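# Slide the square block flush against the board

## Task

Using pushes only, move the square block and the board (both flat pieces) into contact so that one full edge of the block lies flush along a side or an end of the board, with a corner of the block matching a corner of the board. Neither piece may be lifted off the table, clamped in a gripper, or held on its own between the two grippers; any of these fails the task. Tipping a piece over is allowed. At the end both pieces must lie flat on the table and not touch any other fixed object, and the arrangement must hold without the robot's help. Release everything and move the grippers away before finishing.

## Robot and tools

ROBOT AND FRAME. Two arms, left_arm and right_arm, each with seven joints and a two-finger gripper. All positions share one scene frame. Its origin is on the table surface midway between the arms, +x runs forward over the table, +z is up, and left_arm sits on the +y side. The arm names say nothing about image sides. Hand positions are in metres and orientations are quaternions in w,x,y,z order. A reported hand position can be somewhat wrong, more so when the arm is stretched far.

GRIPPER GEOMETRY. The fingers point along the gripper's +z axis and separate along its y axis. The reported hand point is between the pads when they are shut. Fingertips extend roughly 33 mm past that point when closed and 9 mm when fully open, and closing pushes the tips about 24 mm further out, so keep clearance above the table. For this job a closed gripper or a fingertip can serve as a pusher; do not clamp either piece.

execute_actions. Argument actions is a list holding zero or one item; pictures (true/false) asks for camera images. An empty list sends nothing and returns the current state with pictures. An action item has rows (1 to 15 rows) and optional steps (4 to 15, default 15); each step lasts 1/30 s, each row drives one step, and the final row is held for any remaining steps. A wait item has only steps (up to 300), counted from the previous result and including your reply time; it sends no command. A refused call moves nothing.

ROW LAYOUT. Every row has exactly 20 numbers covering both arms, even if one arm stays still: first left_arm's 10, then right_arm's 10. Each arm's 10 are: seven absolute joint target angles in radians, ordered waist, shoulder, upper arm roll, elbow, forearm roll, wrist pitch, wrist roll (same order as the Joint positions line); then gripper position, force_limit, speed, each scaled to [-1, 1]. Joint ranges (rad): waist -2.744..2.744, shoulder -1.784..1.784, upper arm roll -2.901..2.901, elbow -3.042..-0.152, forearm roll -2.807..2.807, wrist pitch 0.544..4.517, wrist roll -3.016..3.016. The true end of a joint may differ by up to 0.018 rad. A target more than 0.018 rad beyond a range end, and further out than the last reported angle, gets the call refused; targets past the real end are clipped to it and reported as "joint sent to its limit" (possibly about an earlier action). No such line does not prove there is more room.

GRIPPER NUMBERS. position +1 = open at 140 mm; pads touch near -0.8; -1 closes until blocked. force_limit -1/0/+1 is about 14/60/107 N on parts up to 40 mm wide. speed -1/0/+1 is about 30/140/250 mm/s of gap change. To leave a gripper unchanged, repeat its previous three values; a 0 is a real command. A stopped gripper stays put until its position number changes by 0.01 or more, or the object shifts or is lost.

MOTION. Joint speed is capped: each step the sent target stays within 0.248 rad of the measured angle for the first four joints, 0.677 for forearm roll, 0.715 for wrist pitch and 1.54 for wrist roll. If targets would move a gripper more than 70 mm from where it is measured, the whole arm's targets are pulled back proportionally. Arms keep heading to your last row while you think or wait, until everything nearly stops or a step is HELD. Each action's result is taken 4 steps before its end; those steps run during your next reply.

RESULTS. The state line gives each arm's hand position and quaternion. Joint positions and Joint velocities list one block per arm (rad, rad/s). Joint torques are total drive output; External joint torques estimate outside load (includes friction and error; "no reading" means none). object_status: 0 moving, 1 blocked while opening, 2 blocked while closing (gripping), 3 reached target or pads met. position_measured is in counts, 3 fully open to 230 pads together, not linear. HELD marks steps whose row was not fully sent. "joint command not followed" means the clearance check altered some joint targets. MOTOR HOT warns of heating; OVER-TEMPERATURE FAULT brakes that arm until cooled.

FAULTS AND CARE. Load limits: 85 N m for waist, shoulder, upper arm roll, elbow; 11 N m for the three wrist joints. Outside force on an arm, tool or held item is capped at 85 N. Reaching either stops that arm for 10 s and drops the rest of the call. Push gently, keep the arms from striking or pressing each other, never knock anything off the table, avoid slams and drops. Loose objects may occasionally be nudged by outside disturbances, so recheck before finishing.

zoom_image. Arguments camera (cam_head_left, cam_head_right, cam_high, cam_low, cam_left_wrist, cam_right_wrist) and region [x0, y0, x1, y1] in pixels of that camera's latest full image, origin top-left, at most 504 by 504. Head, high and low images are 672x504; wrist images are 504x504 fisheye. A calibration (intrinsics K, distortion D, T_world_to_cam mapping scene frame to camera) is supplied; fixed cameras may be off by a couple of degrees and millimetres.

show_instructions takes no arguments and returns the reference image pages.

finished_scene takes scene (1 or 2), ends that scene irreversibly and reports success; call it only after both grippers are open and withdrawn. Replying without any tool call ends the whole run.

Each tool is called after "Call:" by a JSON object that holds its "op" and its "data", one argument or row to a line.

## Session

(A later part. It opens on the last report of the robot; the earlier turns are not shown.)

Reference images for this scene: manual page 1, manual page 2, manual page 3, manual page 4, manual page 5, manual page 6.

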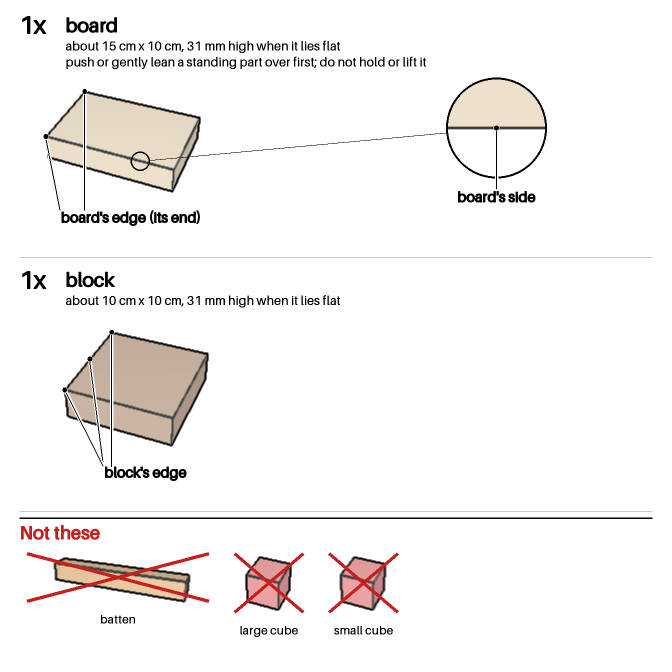

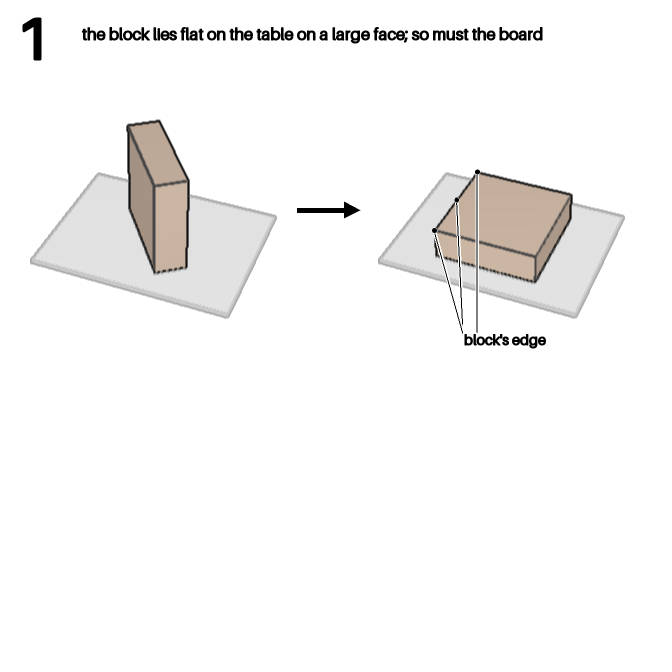

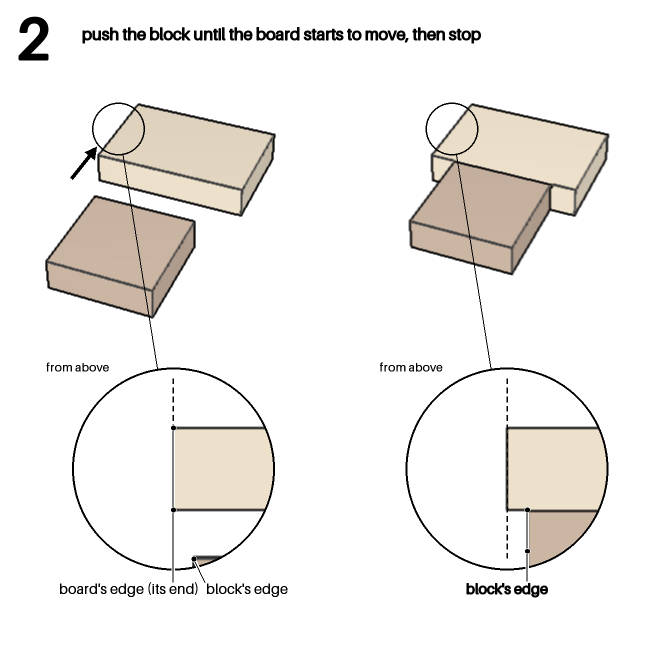

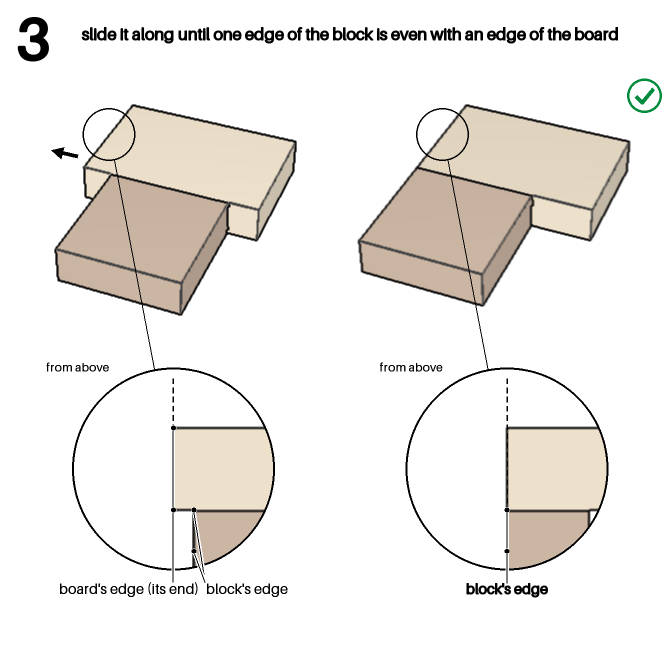

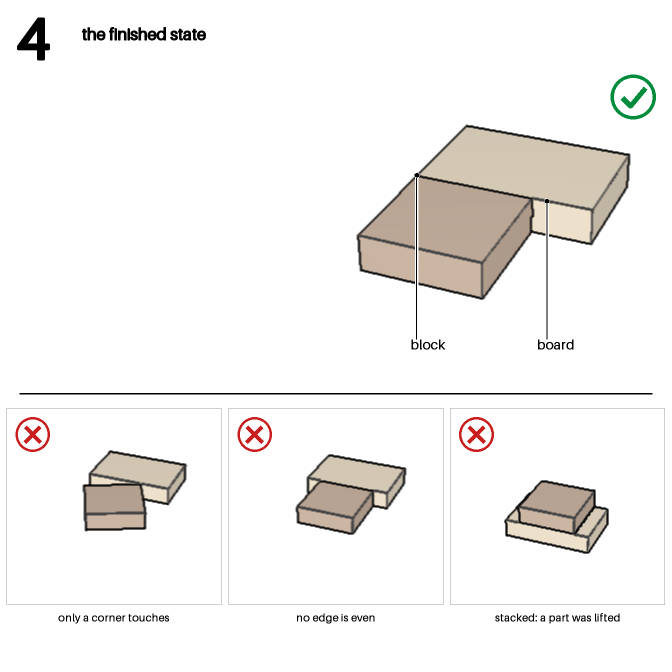

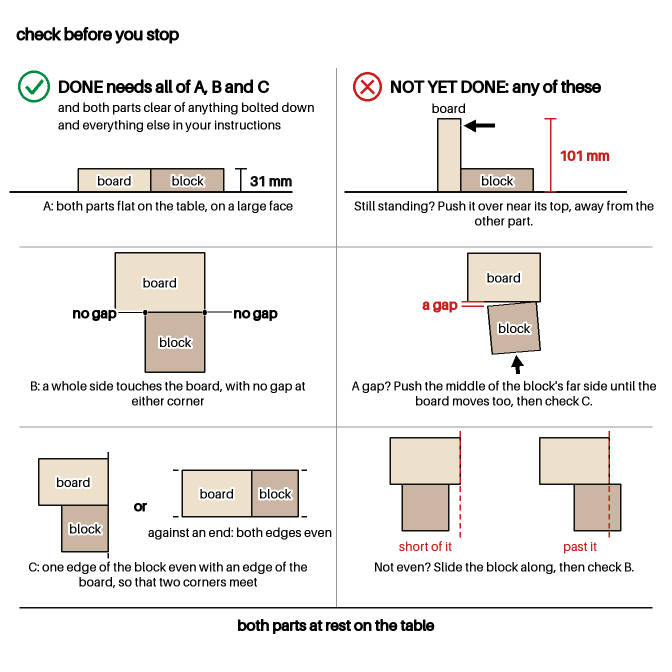

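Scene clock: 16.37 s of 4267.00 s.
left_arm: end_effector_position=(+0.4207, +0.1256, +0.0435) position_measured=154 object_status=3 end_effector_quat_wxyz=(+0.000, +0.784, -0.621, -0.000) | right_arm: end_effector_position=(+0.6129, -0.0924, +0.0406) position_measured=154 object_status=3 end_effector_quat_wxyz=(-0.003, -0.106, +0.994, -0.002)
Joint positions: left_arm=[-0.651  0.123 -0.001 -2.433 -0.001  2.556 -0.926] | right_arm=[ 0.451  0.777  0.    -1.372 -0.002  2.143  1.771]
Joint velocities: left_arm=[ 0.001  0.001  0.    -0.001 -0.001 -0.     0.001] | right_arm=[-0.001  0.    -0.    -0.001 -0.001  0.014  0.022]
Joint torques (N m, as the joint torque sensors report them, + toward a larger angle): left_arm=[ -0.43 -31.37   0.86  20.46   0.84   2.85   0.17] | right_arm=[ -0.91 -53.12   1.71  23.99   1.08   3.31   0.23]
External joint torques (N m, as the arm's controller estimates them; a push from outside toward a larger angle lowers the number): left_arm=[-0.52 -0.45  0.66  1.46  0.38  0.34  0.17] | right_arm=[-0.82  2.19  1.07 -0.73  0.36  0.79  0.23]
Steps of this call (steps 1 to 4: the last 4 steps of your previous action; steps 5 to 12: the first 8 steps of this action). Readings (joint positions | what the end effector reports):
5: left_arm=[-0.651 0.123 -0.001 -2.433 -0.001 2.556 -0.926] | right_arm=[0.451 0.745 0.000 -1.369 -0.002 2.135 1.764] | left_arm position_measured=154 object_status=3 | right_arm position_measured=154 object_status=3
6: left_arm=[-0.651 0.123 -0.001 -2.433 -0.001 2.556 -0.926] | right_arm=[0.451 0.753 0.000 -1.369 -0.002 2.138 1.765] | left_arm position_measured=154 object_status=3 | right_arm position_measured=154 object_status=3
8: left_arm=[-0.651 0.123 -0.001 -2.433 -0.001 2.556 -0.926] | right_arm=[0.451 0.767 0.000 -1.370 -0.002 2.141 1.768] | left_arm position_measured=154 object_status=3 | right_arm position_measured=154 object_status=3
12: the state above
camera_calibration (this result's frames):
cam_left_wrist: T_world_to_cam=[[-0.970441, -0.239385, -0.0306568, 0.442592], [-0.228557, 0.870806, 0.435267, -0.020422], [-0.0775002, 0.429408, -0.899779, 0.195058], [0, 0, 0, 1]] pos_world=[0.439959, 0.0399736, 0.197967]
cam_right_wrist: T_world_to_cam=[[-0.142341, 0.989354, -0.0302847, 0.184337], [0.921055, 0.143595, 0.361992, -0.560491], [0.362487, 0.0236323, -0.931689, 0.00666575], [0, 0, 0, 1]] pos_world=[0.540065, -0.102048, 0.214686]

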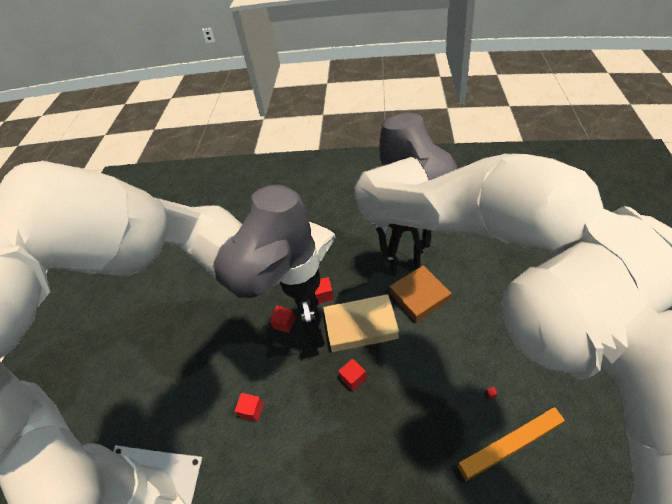

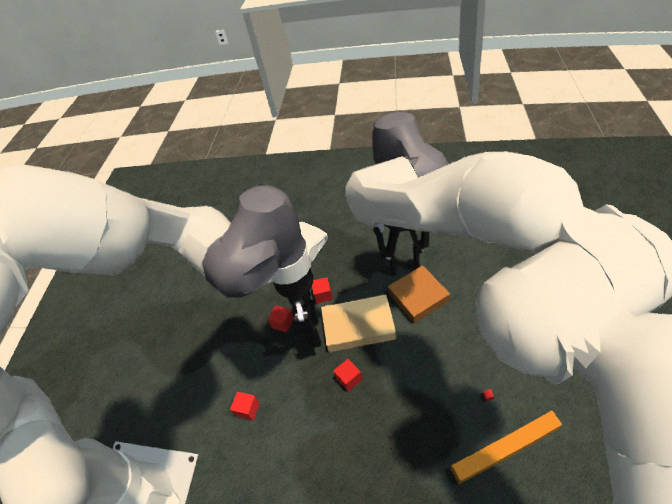

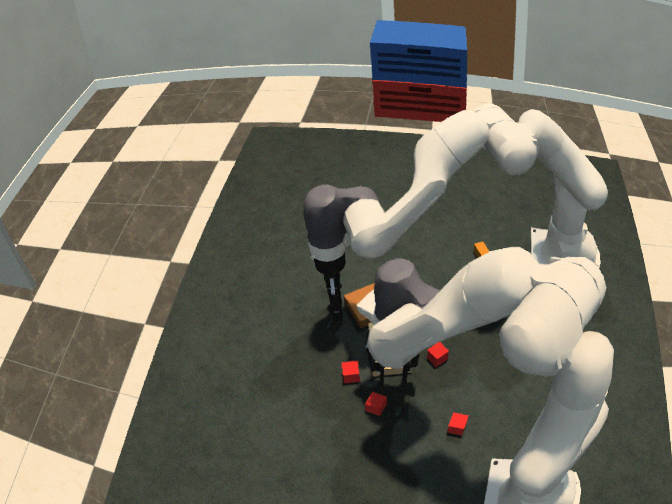

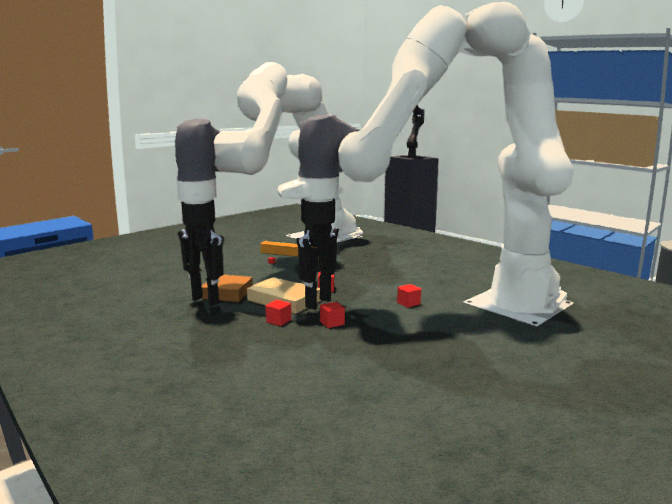

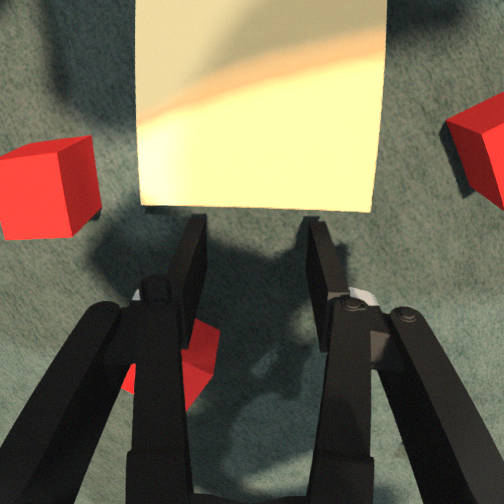

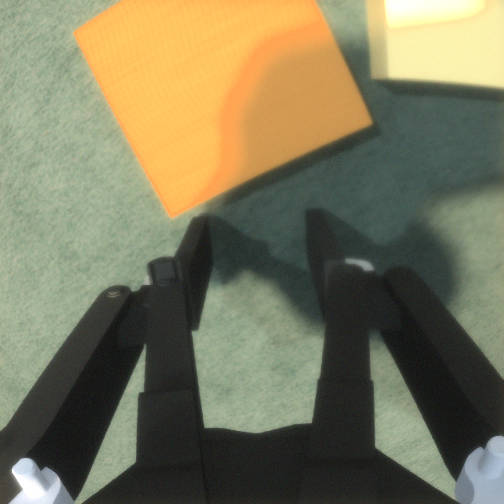

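Call:
{"op": "execute_actions", "data": {
  "actions": [
    {"rows": [
[-0.6525,0.1233,0,-2.4328,0,2.559,-0.925,-0.2,0,0.5, 0.4525,0.7689,0,-1.38,0,2.16,1.778,-0.2,0,0.5],
[-0.6525,0.1233,0,-2.4328,0,2.559,-0.925,-0.2,0,0.5, 0.4535,0.7639,0,-1.3887,0,2.17,1.778,-0.2,0,0.5],
[-0.6525,0.1233,0,-2.4328,0,2.559,-0.925,-0.2,0,0.5, 0.4545,0.7539,0,-1.4061,0,2.18,1.778,-0.2,0,0.5],
[-0.6525,0.1233,0,-2.4328,0,2.559,-0.925,-0.2,0,0.5, 0.455,0.744,0,-1.4236,0,2.19,1.778,-0.2,0,0.5],
[-0.6525,0.1233,0,-2.4328,0,2.559,-0.925,-0.2,0,0.5, 0.455,0.7341,0,-1.441,0,2.2,1.778,-0.2,0,0.5],
[-0.6525,0.1233,0,-2.4328,0,2.559,-0.925,-0.2,0,0.5, 0.4545,0.7241,0,-1.4584,0,2.2107,1.778,-0.2,0,0.5],
[-0.6525,0.1233,0,-2.4328,0,2.559,-0.925,-0.2,0,0.5, 0.454,0.7142,0,-1.4758,0,2.2176,1.778,-0.2,0,0.5],
[-0.6525,0.1233,0,-2.4328,0,2.559,-0.925,-0.2,0,0.5, 0.4533,0.7049,0,-1.492,0,2.2245,1.778,-0.2,0,0.5],
[-0.6525,0.1233,0,-2.4328,0,2.559,-0.925,-0.2,0,0.5, 0.4526,0.6956,0,-1.5082,0,2.2314,1.778,-0.2,0,0.5],
[-0.6525,0.1233,0,-2.4328,0,2.559,-0.925,-0.2,0,0.5, 0.452,0.6863,0,-1.5244,0,2.2377,1.778,-0.2,0,0.5],
[-0.6525,0.1233,0,-2.4328,0,2.559,-0.925,-0.2,0,0.5, 0.4514,0.6769,0,-1.5406,0,2.244,1.778,-0.2,0,0.5],
[-0.6525,0.1233,0,-2.4328,0,2.559,-0.925,-0.2,0,0.5, 0.4508,0.6676,0,-1.5568,0,2.2503,1.778,-0.2,0,0.5],
[-0.6525,0.1233,0,-2.4328,0,2.559,-0.925,-0.2,0,0.5, 0.4502,0.6583,0,-1.573,0,2.2566,1.778,-0.2,0,0.5],
[-0.6525,0.1233,0,-2.4328,0,2.559,-0.925,-0.2,0,0.5, 0.4496,0.6496,0,-1.588,0,2.2629,1.778,-0.2,0,0.5],
[-0.6525,0.1233,0,-2.4328,0,2.559,-0.925,-0.2,0,0.5, 0.449,0.6409,0,-1.6031,0,2.2692,1.778,-0.2,0,0.5]], "steps": 15}
  ]
}}

Call:
{"op": "execute_actions", "data": {
  "actions": [
    {"rows": [
[-0.6525,0.1233,0,-2.4328,0,2.559,-0.925,-0.2,0,0.5, 0.4485,0.6322,0,-1.6181,0,2.2749,1.775,-0.2,0,0.5],
[-0.6525,0.1233,0,-2.4328,0,2.559,-0.925,-0.2,0,0.5, 0.448,0.6234,0,-1.6331,0,2.2806,1.775,-0.2,0,0.5],
[-0.6525,0.1233,0,-2.4328,0,2.559,-0.925,-0.2,0,0.5, 0.4475,0.6147,0,-1.6482,0,2.2864,1.775,-0.2,0,0.5],
[-0.6525,0.1233,0,-2.4328,0,2.559,-0.925,-0.2,0,0.5, 0.447,0.606,0,-1.6632,0,2.2921,1.775,-0.2,0,0.5],
[-0.6525,0.1233,0,-2.4328,0,2.559,-0.925,-0.2,0,0.5, 0.4465,0.5979,0,-1.677,0,2.2978,1.775,-0.2,0,0.5],
[-0.6525,0.1233,0,-2.4328,0,2.559,-0.925,-0.2,0,0.5, 0.446,0.5898,0,-1.6908,0,2.302,1.775,-0.2,0,0.5],
[-0.6525,0.1233,0,-2.4328,0,2.559,-0.925,-0.2,0,0.5, 0.4455,0.5817,0,-1.7047,0,2.302,1.775,-0.2,0,0.5],
[-0.6525,0.1233,0,-2.4328,0,2.559,-0.925,-0.2,0,0.5, 0.445,0.5752,0,-1.7157,0,2.302,1.775,-0.2,0,0.5],
[-0.6525,0.1233,0,-2.4328,0,2.559,-0.925,-0.2,0,0.5, 0.445,0.5704,0,-1.724,0,2.302,1.775,-0.2,0,0.5],
[-0.6525,0.1233,0,-2.4328,0,2.559,-0.925,-0.2,0,0.5, 0.445,0.5672,0,-1.7295,0,2.302,1.775,-0.2,0,0.5],
[-0.6525,0.1233,0,-2.4328,0,2.559,-0.925,-0.2,0,0.5, 0.445,0.5655,0,-1.7323,0,2.302,1.775,-0.2,0,0.5]], "steps": 15}
  ]
}}

Call:
{"op": "execute_actions", "data": {
  "actions": [
    {"steps": 8}
  ],
  "pictures": true
}}

Scene clock: 17.90 s of 4267.00 s.
left_arm: end_effector_position=(+0.4207, +0.1256, +0.0435) position_measured=154 object_status=3 end_effector_quat_wxyz=(+0.000, +0.784, -0.621, -0.000) | right_arm: end_effector_position=(+0.5965, -0.0984, +0.0446) position_measured=154 object_status=3 end_effector_quat_wxyz=(+0.004, -0.104, +0.995, +0.001)
Joint positions: left_arm=[-0.651  0.123 -0.001 -2.433 -0.001  2.556 -0.926] | right_arm=[ 0.453  0.698  0.    -1.504 -0.002  2.209  1.777]
Joint velocities: left_arm=[ 0.001  0.001 -0.001  0.001  0.001 -0.    -0.   ] | right_arm=[-0.002 -0.261  0.    -0.439  0.001  0.173 -0.   ]
Joint torques (N m, as the joint torque sensors report them, + toward a larger angle): left_arm=[ -0.35 -31.17   1.    20.4    0.85   2.88   0.17] | right_arm=[ -0.55 -48.89   1.04  22.37   1.04   3.59   0.12]
External joint torques (N m, as the arm's controller estimates them; a push from outside toward a larger angle lowers the number): left_arm=[-0.33 -0.07  0.9   1.2   0.38  0.34  0.17] | right_arm=[-0.44  1.08  0.47 -1.93  0.37  0.65  0.12]
Steps of this call (steps 1 to 4: the last 4 steps of your previous action; steps 5 to 15: the robot went on to your last target; steps 16 to 35: nothing new was sent; steps 36 to 46: the first 11 steps of this action). Readings (joint positions | what the end effector reports):
36: left_arm=[-0.651 0.123 -0.001 -2.433 -0.001 2.556 -0.926] | right_arm=[0.451 0.774 0.000 -1.374 -0.002 2.148 1.777] | left_arm position_measured=154 object_status=3 | right_arm position_measured=154 object_status=3
37: left_arm=[-0.651 0.123 -0.001 -2.433 -0.001 2.556 -0.926] | right_arm=[0.451 0.772 0.000 -1.378 -0.002 2.151 1.777] | left_arm position_measured=154 object_status=3 | right_arm position_measured=154 object_status=3
39: left_arm=[-0.651 0.123 -0.001 -2.433 -0.001 2.556 -0.926] | right_arm=[0.452 0.761 0.000 -1.397 -0.002 2.161 1.777] | left_arm position_measured=154 object_status=3 | right_arm position_measured=154 object_status=3
43: left_arm=[-0.651 0.123 -0.001 -2.433 -0.001 2.556 -0.926] | right_arm=[0.453 0.726 0.000 -1.456 -0.002 2.188 1.777] | left_arm position_measured=154 object_status=3 | right_arm position_measured=154 object_status=3
46: the state above

Scene clock: 18.40 s of 4267.00 s.
left_arm: end_effector_position=(+0.4207, +0.1256, +0.0435) position_measured=154 object_status=3 end_effector_quat_wxyz=(+0.000, +0.784, -0.621, -0.000) | right_arm: end_effector_position=(+0.5590, -0.1192, +0.0446) position_measured=154 object_status=3 end_effector_quat_wxyz=(+0.001, -0.101, +0.995, -0.000)
Joint positions: left_arm=[-0.651  0.123 -0.001 -2.433 -0.001  2.556 -0.926] | right_arm=[ 0.447  0.574  0.    -1.714 -0.002  2.289  1.777]
Joint velocities: left_arm=[-0.001 -0.     0.001 -0.001  0.001  0.     0.001] | right_arm=[-0.005 -0.117  0.    -0.196  0.     0.054 -0.   ]
Joint torques (N m, as the joint torque sensors report them, + toward a larger angle): left_arm=[ -0.45 -31.37   0.62  20.36   0.84   2.86   0.11] | right_arm=[  0.09 -44.91   1.59  20.58   0.95   3.07  -0.14]
External joint torques (N m, as the arm's controller estimates them; a push from outside toward a larger angle lowers the number): left_arm=[-0.49 -0.25  0.48  1.23  0.38  0.33  0.11] | right_arm=[ 0.01  1.63  1.   -2.2   0.31  0.49 -0.14]
Steps of this call (steps 1 to 4: the last 4 steps of your previous action; steps 5 to 15: the first 11 steps of this action). Readings (joint positions | what the end effector reports):
5: left_arm=[-0.651 0.123 -0.001 -2.433 -0.001 2.556 -0.926] | right_arm=[0.451 0.652 0.000 -1.583 -0.002 2.243 1.777] | left_arm position_measured=154 object_status=3 | right_arm position_measured=154 object_status=3
6: left_arm=[-0.651 0.123 -0.001 -2.433 -0.001 2.556 -0.926] | right_arm=[0.451 0.643 0.000 -1.598 -0.002 2.249 1.777] | left_arm position_measured=154 object_status=3 | right_arm position_measured=154 object_status=3
8: left_arm=[-0.651 0.123 -0.001 -2.433 -0.001 2.556 -0.926] | right_arm=[0.450 0.625 0.000 -1.628 -0.002 2.261 1.777] | left_arm position_measured=154 object_status=3 | right_arm position_measured=154 object_status=3
12: left_arm=[-0.651 0.123 -0.001 -2.433 -0.001 2.556 -0.926] | right_arm=[0.448 0.592 0.000 -1.685 -0.002 2.282 1.777] | left_arm position_measured=154 object_status=3 | right_arm position_measured=154 object_status=3
15: the state above

Scene clock: 18.67 s of 4267.00 s.
left_arm: end_effector_position=(+0.4207, +0.1256, +0.0435) position_measured=154 object_status=3 end_effector_quat_wxyz=(+0.000, +0.784, -0.621, -0.000) | right_arm: end_effector_position=(+0.5568, -0.1203, +0.0446) position_measured=154 object_status=3 end_effector_quat_wxyz=(+0.001, -0.101, +0.995, -0.000)
Joint positions: left_arm=[-0.651  0.123 -0.001 -2.433 -0.001  2.556 -0.926] | right_arm=[ 0.446  0.566  0.    -1.728 -0.002  2.297  1.777]
Joint velocities: left_arm=[-0.    -0.001  0.     0.001  0.001  0.     0.   ] | right_arm=[-0.    -0.001 -0.001 -0.008 -0.     0.011 -0.001]
Joint torques (N m, as the joint torque sensors report them, + toward a larger angle): left_arm=[ -0.54 -31.37   0.78  20.33   0.86   2.81   0.15] | right_arm=[ -0.88 -46.25   0.51  20.91   0.84   2.96  -0.13]
External joint torques (N m, as the arm's controller estimates them; a push from outside toward a larger angle lowers the number): left_arm=[-0.55 -0.32  0.67  1.17  0.39  0.27  0.15] | right_arm=[-0.76  0.8   0.1  -1.17  0.22  0.56 -0.13]
Kept back: nothing.
Steps of this call (steps 1 to 4: the last 4 steps of your previous action; steps 5 to 8: the robot went on to your last target). Readings (joint positions | what the end effector reports):
1: left_arm=[-0.651 0.123 -0.001 -2.433 -0.001 2.556 -0.926] | right_arm=[0.446 0.571 0.000 -1.719 -0.002 2.291 1.777] | left_arm position_measured=154 object_status=3 | right_arm position_measured=154 object_status=3
2: left_arm=[-0.651 0.123 -0.001 -2.433 -0.001 2.556 -0.926] | right_arm=[0.446 0.569 0.000 -1.723 -0.002 2.293 1.777] | left_arm position_measured=154 object_status=3 | right_arm position_measured=154 object_status=3
4: left_arm=[-0.651 0.123 -0.001 -2.433 -0.001 2.556 -0.926] | right_arm=[0.446 0.567 0.000 -1.726 -0.002 2.295 1.777] | left_arm position_measured=154 object_status=3 | right_arm position_measured=154 object_status=3
8: the state above
camera_calibration (this result's frames):
cam_left_wrist: T_world_to_cam=[[-0.970441, -0.239384, -0.0306602, 0.442593], [-0.228559, 0.870808, 0.435263, -0.0204201], [-0.0774961, 0.429405, -0.899781, 0.195058], [0, 0, 0, 1]] pos_world=[0.439959, 0.0399729, 0.197968]
cam_right_wrist: T_world_to_cam=[[-0.131677, 0.990904, -0.0277464, 0.19823], [0.919455, 0.132548, 0.37018, -0.507064], [0.37049, 0.0232326, -0.928546, 0.0267448], [0, 0, 0, 1]] pos_world=[0.482416, -0.129838, 0.218039]

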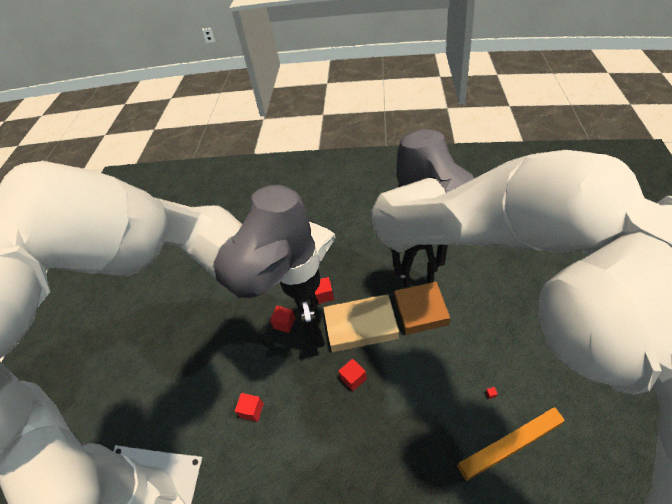

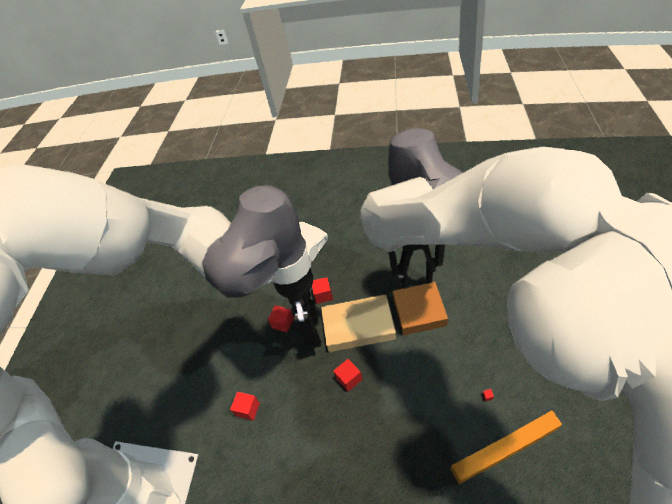

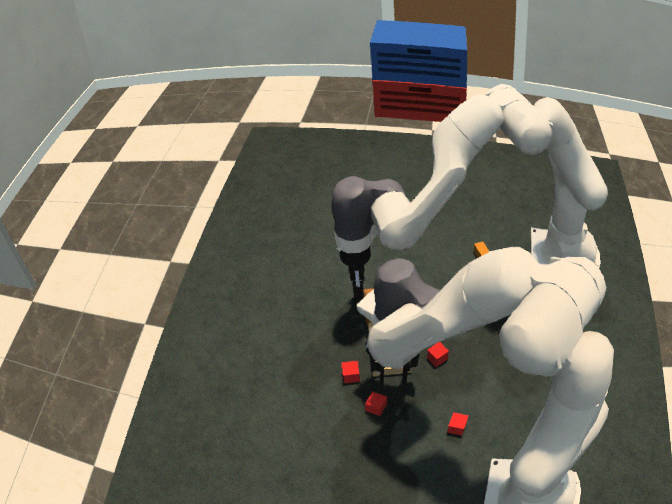

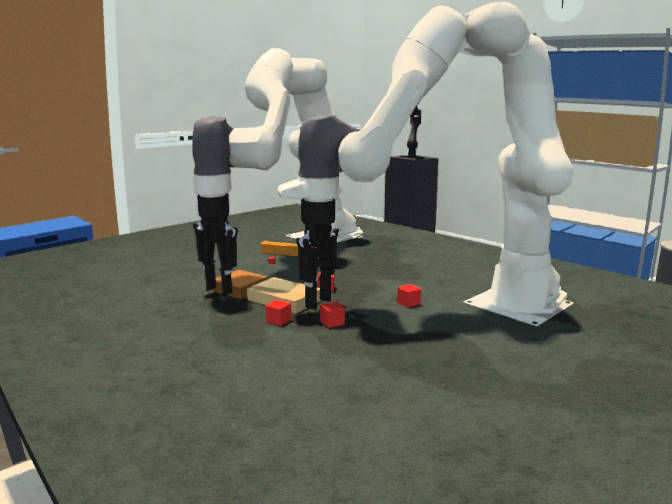

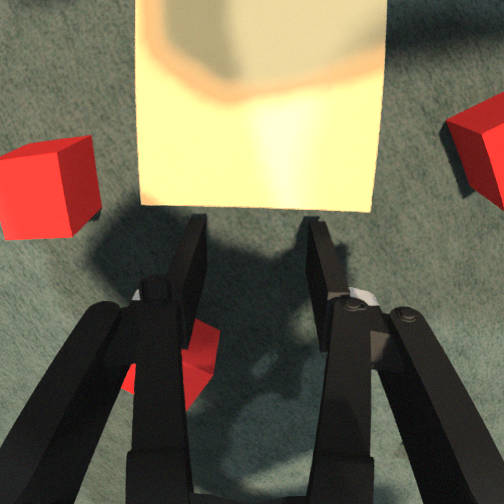

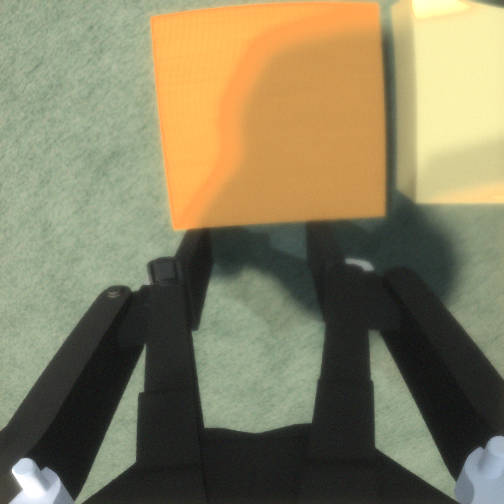

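Block is now square with the gripper. Measuring the remaining offsets.

Call:
{"op": "zoom_image", "data": {
  "camera": "cam_right_wrist",
  "region": [340, 160, 504, 240]
}}

Call:
{"op": "zoom_image", "data": {
  "camera": "cam_right_wrist",
  "region": [340, 0, 460, 60]
}}

Region (340, 160, 504, 240) of cam_right_wrist's 504x504 image, scaled by 3.073, with more detail than that image has; it fills the top 246 rows of this view, and the rest is white.

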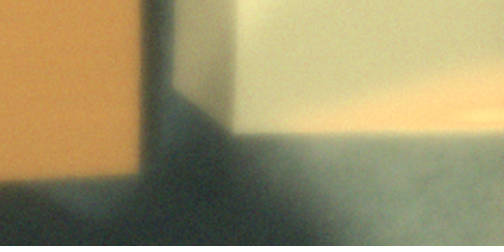

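Region (340, 0, 460, 60) of cam_right_wrist's 504x504 image, scaled by 4.200, with more detail than that image has.

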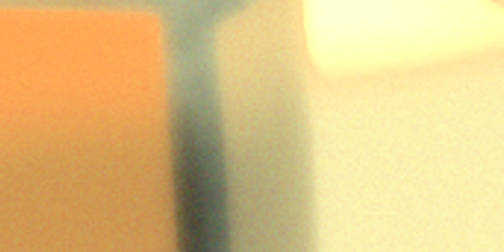

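Call:
{"op": "execute_actions", "data": {
  "actions": [
    {"rows": [
[-0.6546,0.1267,0,-2.428,0,2.548,-0.94,-0.2,0,0.5, 0.445,0.5633,0,-1.736,0,2.305,1.775,-0.2,0,0.5],
[-0.6567,0.13,0,-2.4232,0,2.545,-0.945,-0.2,0,0.5, 0.445,0.5612,0,-1.7397,0,2.308,1.775,-0.2,0,0.5],
[-0.6587,0.1334,0,-2.4184,0,2.543,-0.95,-0.2,0,0.5, 0.445,0.559,0,-1.7434,0,2.31,1.775,-0.2,0,0.5],
[-0.6608,0.1367,0,-2.4136,0,2.541,-0.953,-0.2,0,0.5, 0.445,0.5569,0,-1.7471,0,2.312,1.775,-0.2,0,0.5],
[-0.6629,0.1401,0,-2.4088,0,2.5395,-0.956,-0.2,0,0.5, 0.445,0.5547,0,-1.7508,0,2.3142,1.775,-0.2,0,0.5],
[-0.665,0.1435,0,-2.4039,0,2.538,-0.958,-0.2,0,0.5, 0.445,0.5525,0,-1.7545,0,2.3142,1.775,-0.2,0,0.5],
[-0.6671,0.1468,0,-2.3991,0,2.5365,-0.96,-0.2,0,0.5, 0.445,0.5504,0,-1.7582,0,2.3142,1.775,-0.2,0,0.5],
[-0.6691,0.1502,0,-2.3943,0,2.5357,-0.962,-0.2,0,0.5, 0.445,0.5482,0,-1.7619,0,2.3142,1.775,-0.2,0,0.5],
[-0.6712,0.1535,0,-2.3895,0,2.5357,-0.962,-0.2,0,0.5, 0.445,0.5482,0,-1.7619,0,2.3142,1.775,-0.2,0,0.5],
[-0.6733,0.1569,0,-2.3847,0,2.5357,-0.962,-0.2,0,0.5, 0.445,0.5482,0,-1.7619,0,2.3142,1.775,-0.2,0,0.5],
[-0.6754,0.1603,0,-2.3799,0,2.5357,-0.96,-0.2,0,0.5, 0.445,0.5482,0,-1.7619,0,2.3142,1.775,-0.2,0,0.5],
[-0.6775,0.1636,0,-2.3751,0,2.5357,-0.957,-0.2,0,0.5, 0.445,0.5482,0,-1.7619,0,2.3142,1.775,-0.2,0,0.5],
[-0.6775,0.1636,0,-2.3751,0,2.5357,-0.9534,-0.2,0,0.5, 0.445,0.5482,0,-1.7619,0,2.3142,1.775,-0.2,0,0.5]], "steps": 15}
  ]
}}

Call:
{"op": "execute_actions", "data": {
  "actions": [
    {"steps": 9}
  ],
  "pictures": true
}}

Call:
{"op": "zoom_image", "data": {
  "camera": "cam_right_wrist",
  "region": [340, 170, 460, 240]
}}

Call:
{"op": "zoom_image", "data": {
  "camera": "cam_right_wrist",
  "region": [340, 0, 460, 60]
}}

Scene clock: 20.20 s of 4267.00 s.
left_arm: end_effector_position=(+0.4238, +0.1114, +0.0436) position_measured=154 object_status=3 end_effector_quat_wxyz=(+0.000, +0.784, -0.621, -0.001) | right_arm: end_effector_position=(+0.5515, -0.1226, +0.0444) position_measured=154 object_status=3 end_effector_quat_wxyz=(+0.002, -0.101, +0.995, -0.000)
Joint positions: left_arm=[-0.669  0.151 -0.001 -2.392 -0.001  2.541 -0.945] | right_arm=[ 0.446  0.55   0.    -1.756 -0.002  2.31   1.777]
Joint velocities: left_arm=[-0.058  0.092  0.     0.127 -0.001 -0.034 -0.031] | right_arm=[-0.    -0.016 -0.    -0.028  0.     0.013  0.001]
Joint torques (N m, as the joint torque sensors report them, + toward a larger angle): left_arm=[ -0.45 -31.01   0.61  21.65   0.87   2.38  -0.25] | right_arm=[ -1.39 -44.9    0.61  20.58   1.01   2.96  -0.1 ]
External joint torques (N m, as the arm's controller estimates them; a push from outside toward a larger angle lowers the number): left_arm=[-0.77  1.75  0.45  2.87  0.39 -0.13 -0.24] | right_arm=[-1.33  1.6   0.15 -1.53  0.39  0.52 -0.1 ]
Steps of this call (steps 1 to 30: the robot went on to your last target; steps 31 to 35: nothing new was sent; steps 36 to 46: the first 11 steps of this action). Readings (joint positions | what the end effector reports):
36: left_arm=[-0.652 0.123 -0.001 -2.432 -0.001 2.555 -0.927] | right_arm=[0.446 0.566 0.000 -1.730 -0.002 2.299 1.777] | left_arm position_measured=154 object_status=3 | right_arm position_measured=154 object_status=3
37: left_arm=[-0.652 0.124 -0.001 -2.430 -0.001 2.554 -0.929] | right_arm=[0.446 0.565 0.000 -1.732 -0.002 2.301 1.777] | left_arm position_measured=154 object_status=3 | right_arm position_measured=154 object_status=3
39: left_arm=[-0.655 0.129 -0.001 -2.424 -0.001 2.551 -0.932] | right_arm=[0.446 0.562 0.000 -1.737 -0.002 2.303 1.777] | left_arm position_measured=154 object_status=3 | right_arm position_measured=154 object_status=3
43: left_arm=[-0.663 0.141 -0.001 -2.406 -0.001 2.545 -0.940] | right_arm=[0.446 0.554 0.000 -1.751 -0.002 2.308 1.777] | left_arm position_measured=154 object_status=3 | right_arm position_measured=154 object_status=3
46: the state above

Scene clock: 20.50 s of 4267.00 s.
left_arm: end_effector_position=(+0.4251, +0.1065, +0.0436) position_measured=154 object_status=3 end_effector_quat_wxyz=(+0.000, +0.783, -0.622, -0.001) | right_arm: end_effector_position=(+0.5513, -0.1227, +0.0444) position_measured=154 object_status=3 end_effector_quat_wxyz=(+0.002, -0.101, +0.995, +0.000)
Joint positions: left_arm=[-0.675  0.161 -0.001 -2.378 -0.001  2.537 -0.947] | right_arm=[ 0.446  0.549  0.    -1.759 -0.002  2.311  1.777]
Joint velocities: left_arm=[-0.001  0.002 -0.001  0.002 -0.002 -0.005 -0.004] | right_arm=[ 0.001  0.    -0.003 -0.001  0.     0.     0.   ]
Joint torques (N m, as the joint torque sensors report them, + toward a larger angle): left_arm=[ -0.97 -31.42   0.41  21.65   0.88   2.4   -0.21] | right_arm=[ -0.77 -45.17   0.86  20.25   1.01   3.04  -0.03]
External joint torques (N m, as the arm's controller estimates them; a push from outside toward a larger angle lowers the number): left_arm=[-0.92  1.1   0.32  2.35  0.4  -0.11 -0.21] | right_arm=[-0.63  1.37  0.48 -1.75  0.39  0.62 -0.03]
Kept back: nothing.
Steps of this call (steps 1 to 4: the last 4 steps of your previous action; steps 5 to 9: the robot went on to your last target). Readings (joint positions | what the end effector reports):
1: left_arm=[-0.671 0.154 -0.001 -2.388 -0.001 2.540 -0.945] | right_arm=[0.446 0.550 0.000 -1.757 -0.002 2.310 1.777] | left_arm position_measured=154 object_status=3 | right_arm position_measured=154 object_status=3
2: left_arm=[-0.673 0.157 -0.001 -2.384 -0.001 2.540 -0.946] | right_arm=[0.446 0.550 0.000 -1.758 -0.002 2.310 1.777] | left_arm position_measured=154 object_status=3 | right_arm position_measured=154 object_status=3
4: left_arm=[-0.675 0.159 -0.001 -2.380 -0.001 2.539 -0.946] | right_arm=[0.446 0.549 0.000 -1.758 -0.002 2.311 1.777] | left_arm position_measured=154 object_status=3 | right_arm position_measured=154 object_status=3
8: left_arm=[-0.675 0.161 -0.001 -2.378 -0.001 2.537 -0.947] | right_arm=[0.446 0.549 0.000 -1.758 -0.002 2.311 1.777] | left_arm position_measured=154 object_status=3 | right_arm position_measured=154 object_status=3
9: the state above
camera_calibration (this result's frames):
cam_left_wrist: T_world_to_cam=[[-0.971036, -0.237048, -0.0299418, 0.44222], [-0.226067, 0.870946, 0.436287, -0.00401191], [-0.0773434, 0.43042, -0.899309, 0.203462], [0, 0, 0, 1]] pos_world=[0.444241, 0.0207476, 0.197966]
cam_right_wrist: T_world_to_cam=[[-0.131633, 0.990919, -0.0274331, 0.19984], [0.91908, 0.132366, 0.371176, -0.501424], [0.371437, 0.0236459, -0.928157, 0.028126], [0, 0, 0, 1]] pos_world=[0.476707, -0.132319, 0.217704]

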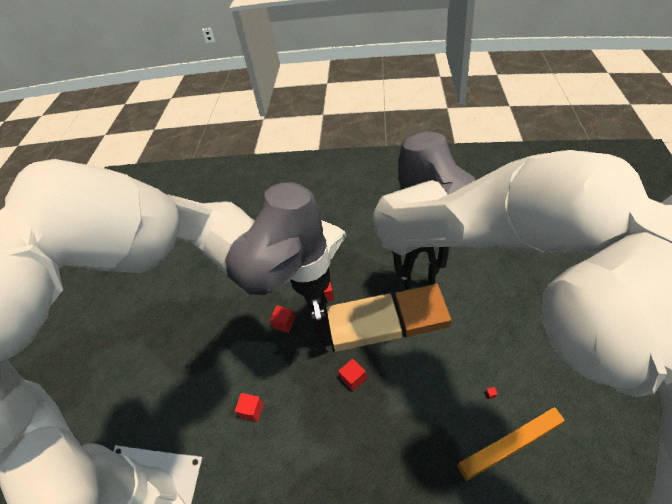

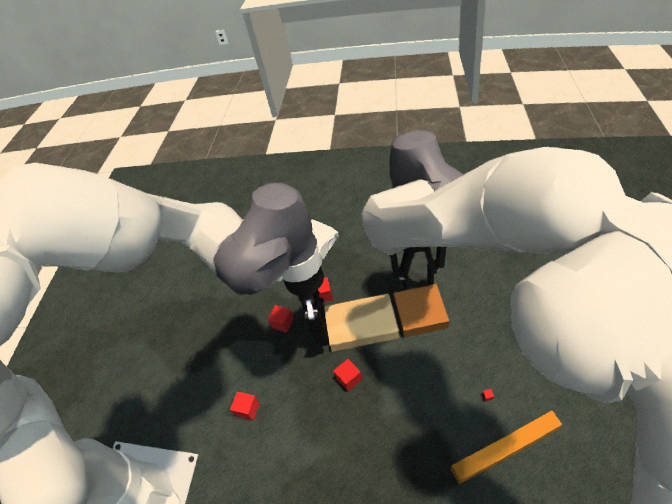

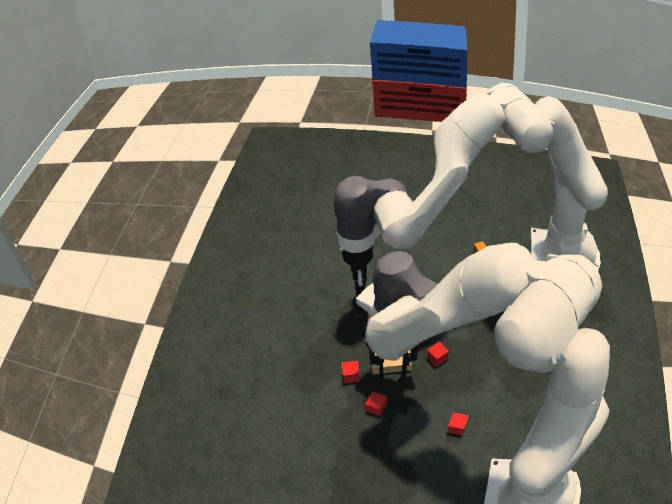

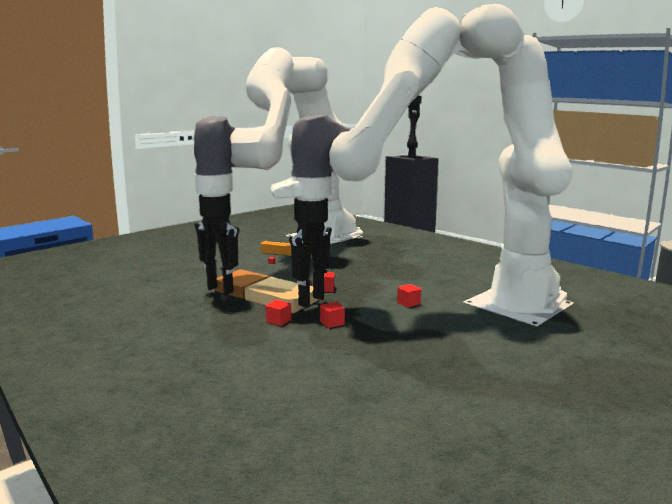

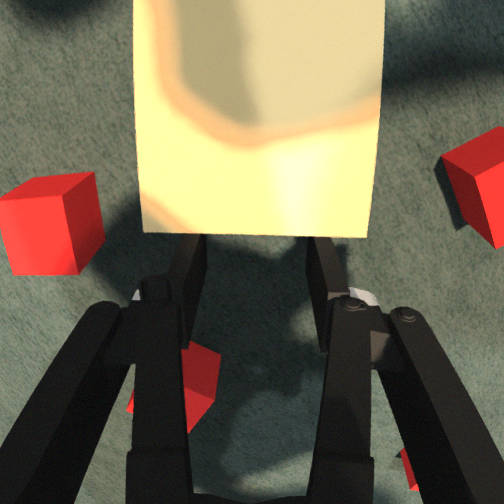

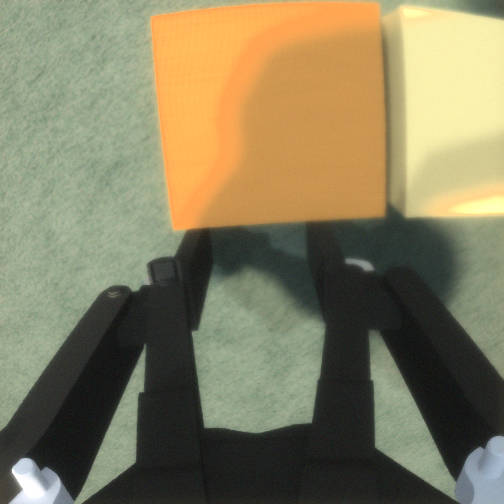

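Region (340, 170, 460, 240) of cam_right_wrist's 504x504 image, scaled by 4.200, with more detail than that image has; it fills the top 294 rows of this view, and the rest is white.

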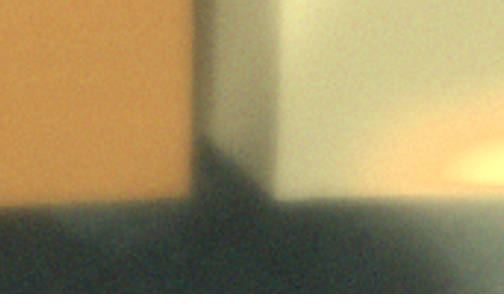

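Region (340, 0, 460, 60) of cam_right_wrist's 504x504 image, scaled by 4.200, with more detail than that image has.

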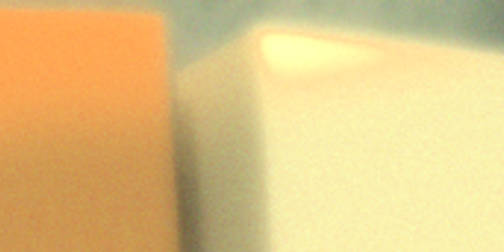

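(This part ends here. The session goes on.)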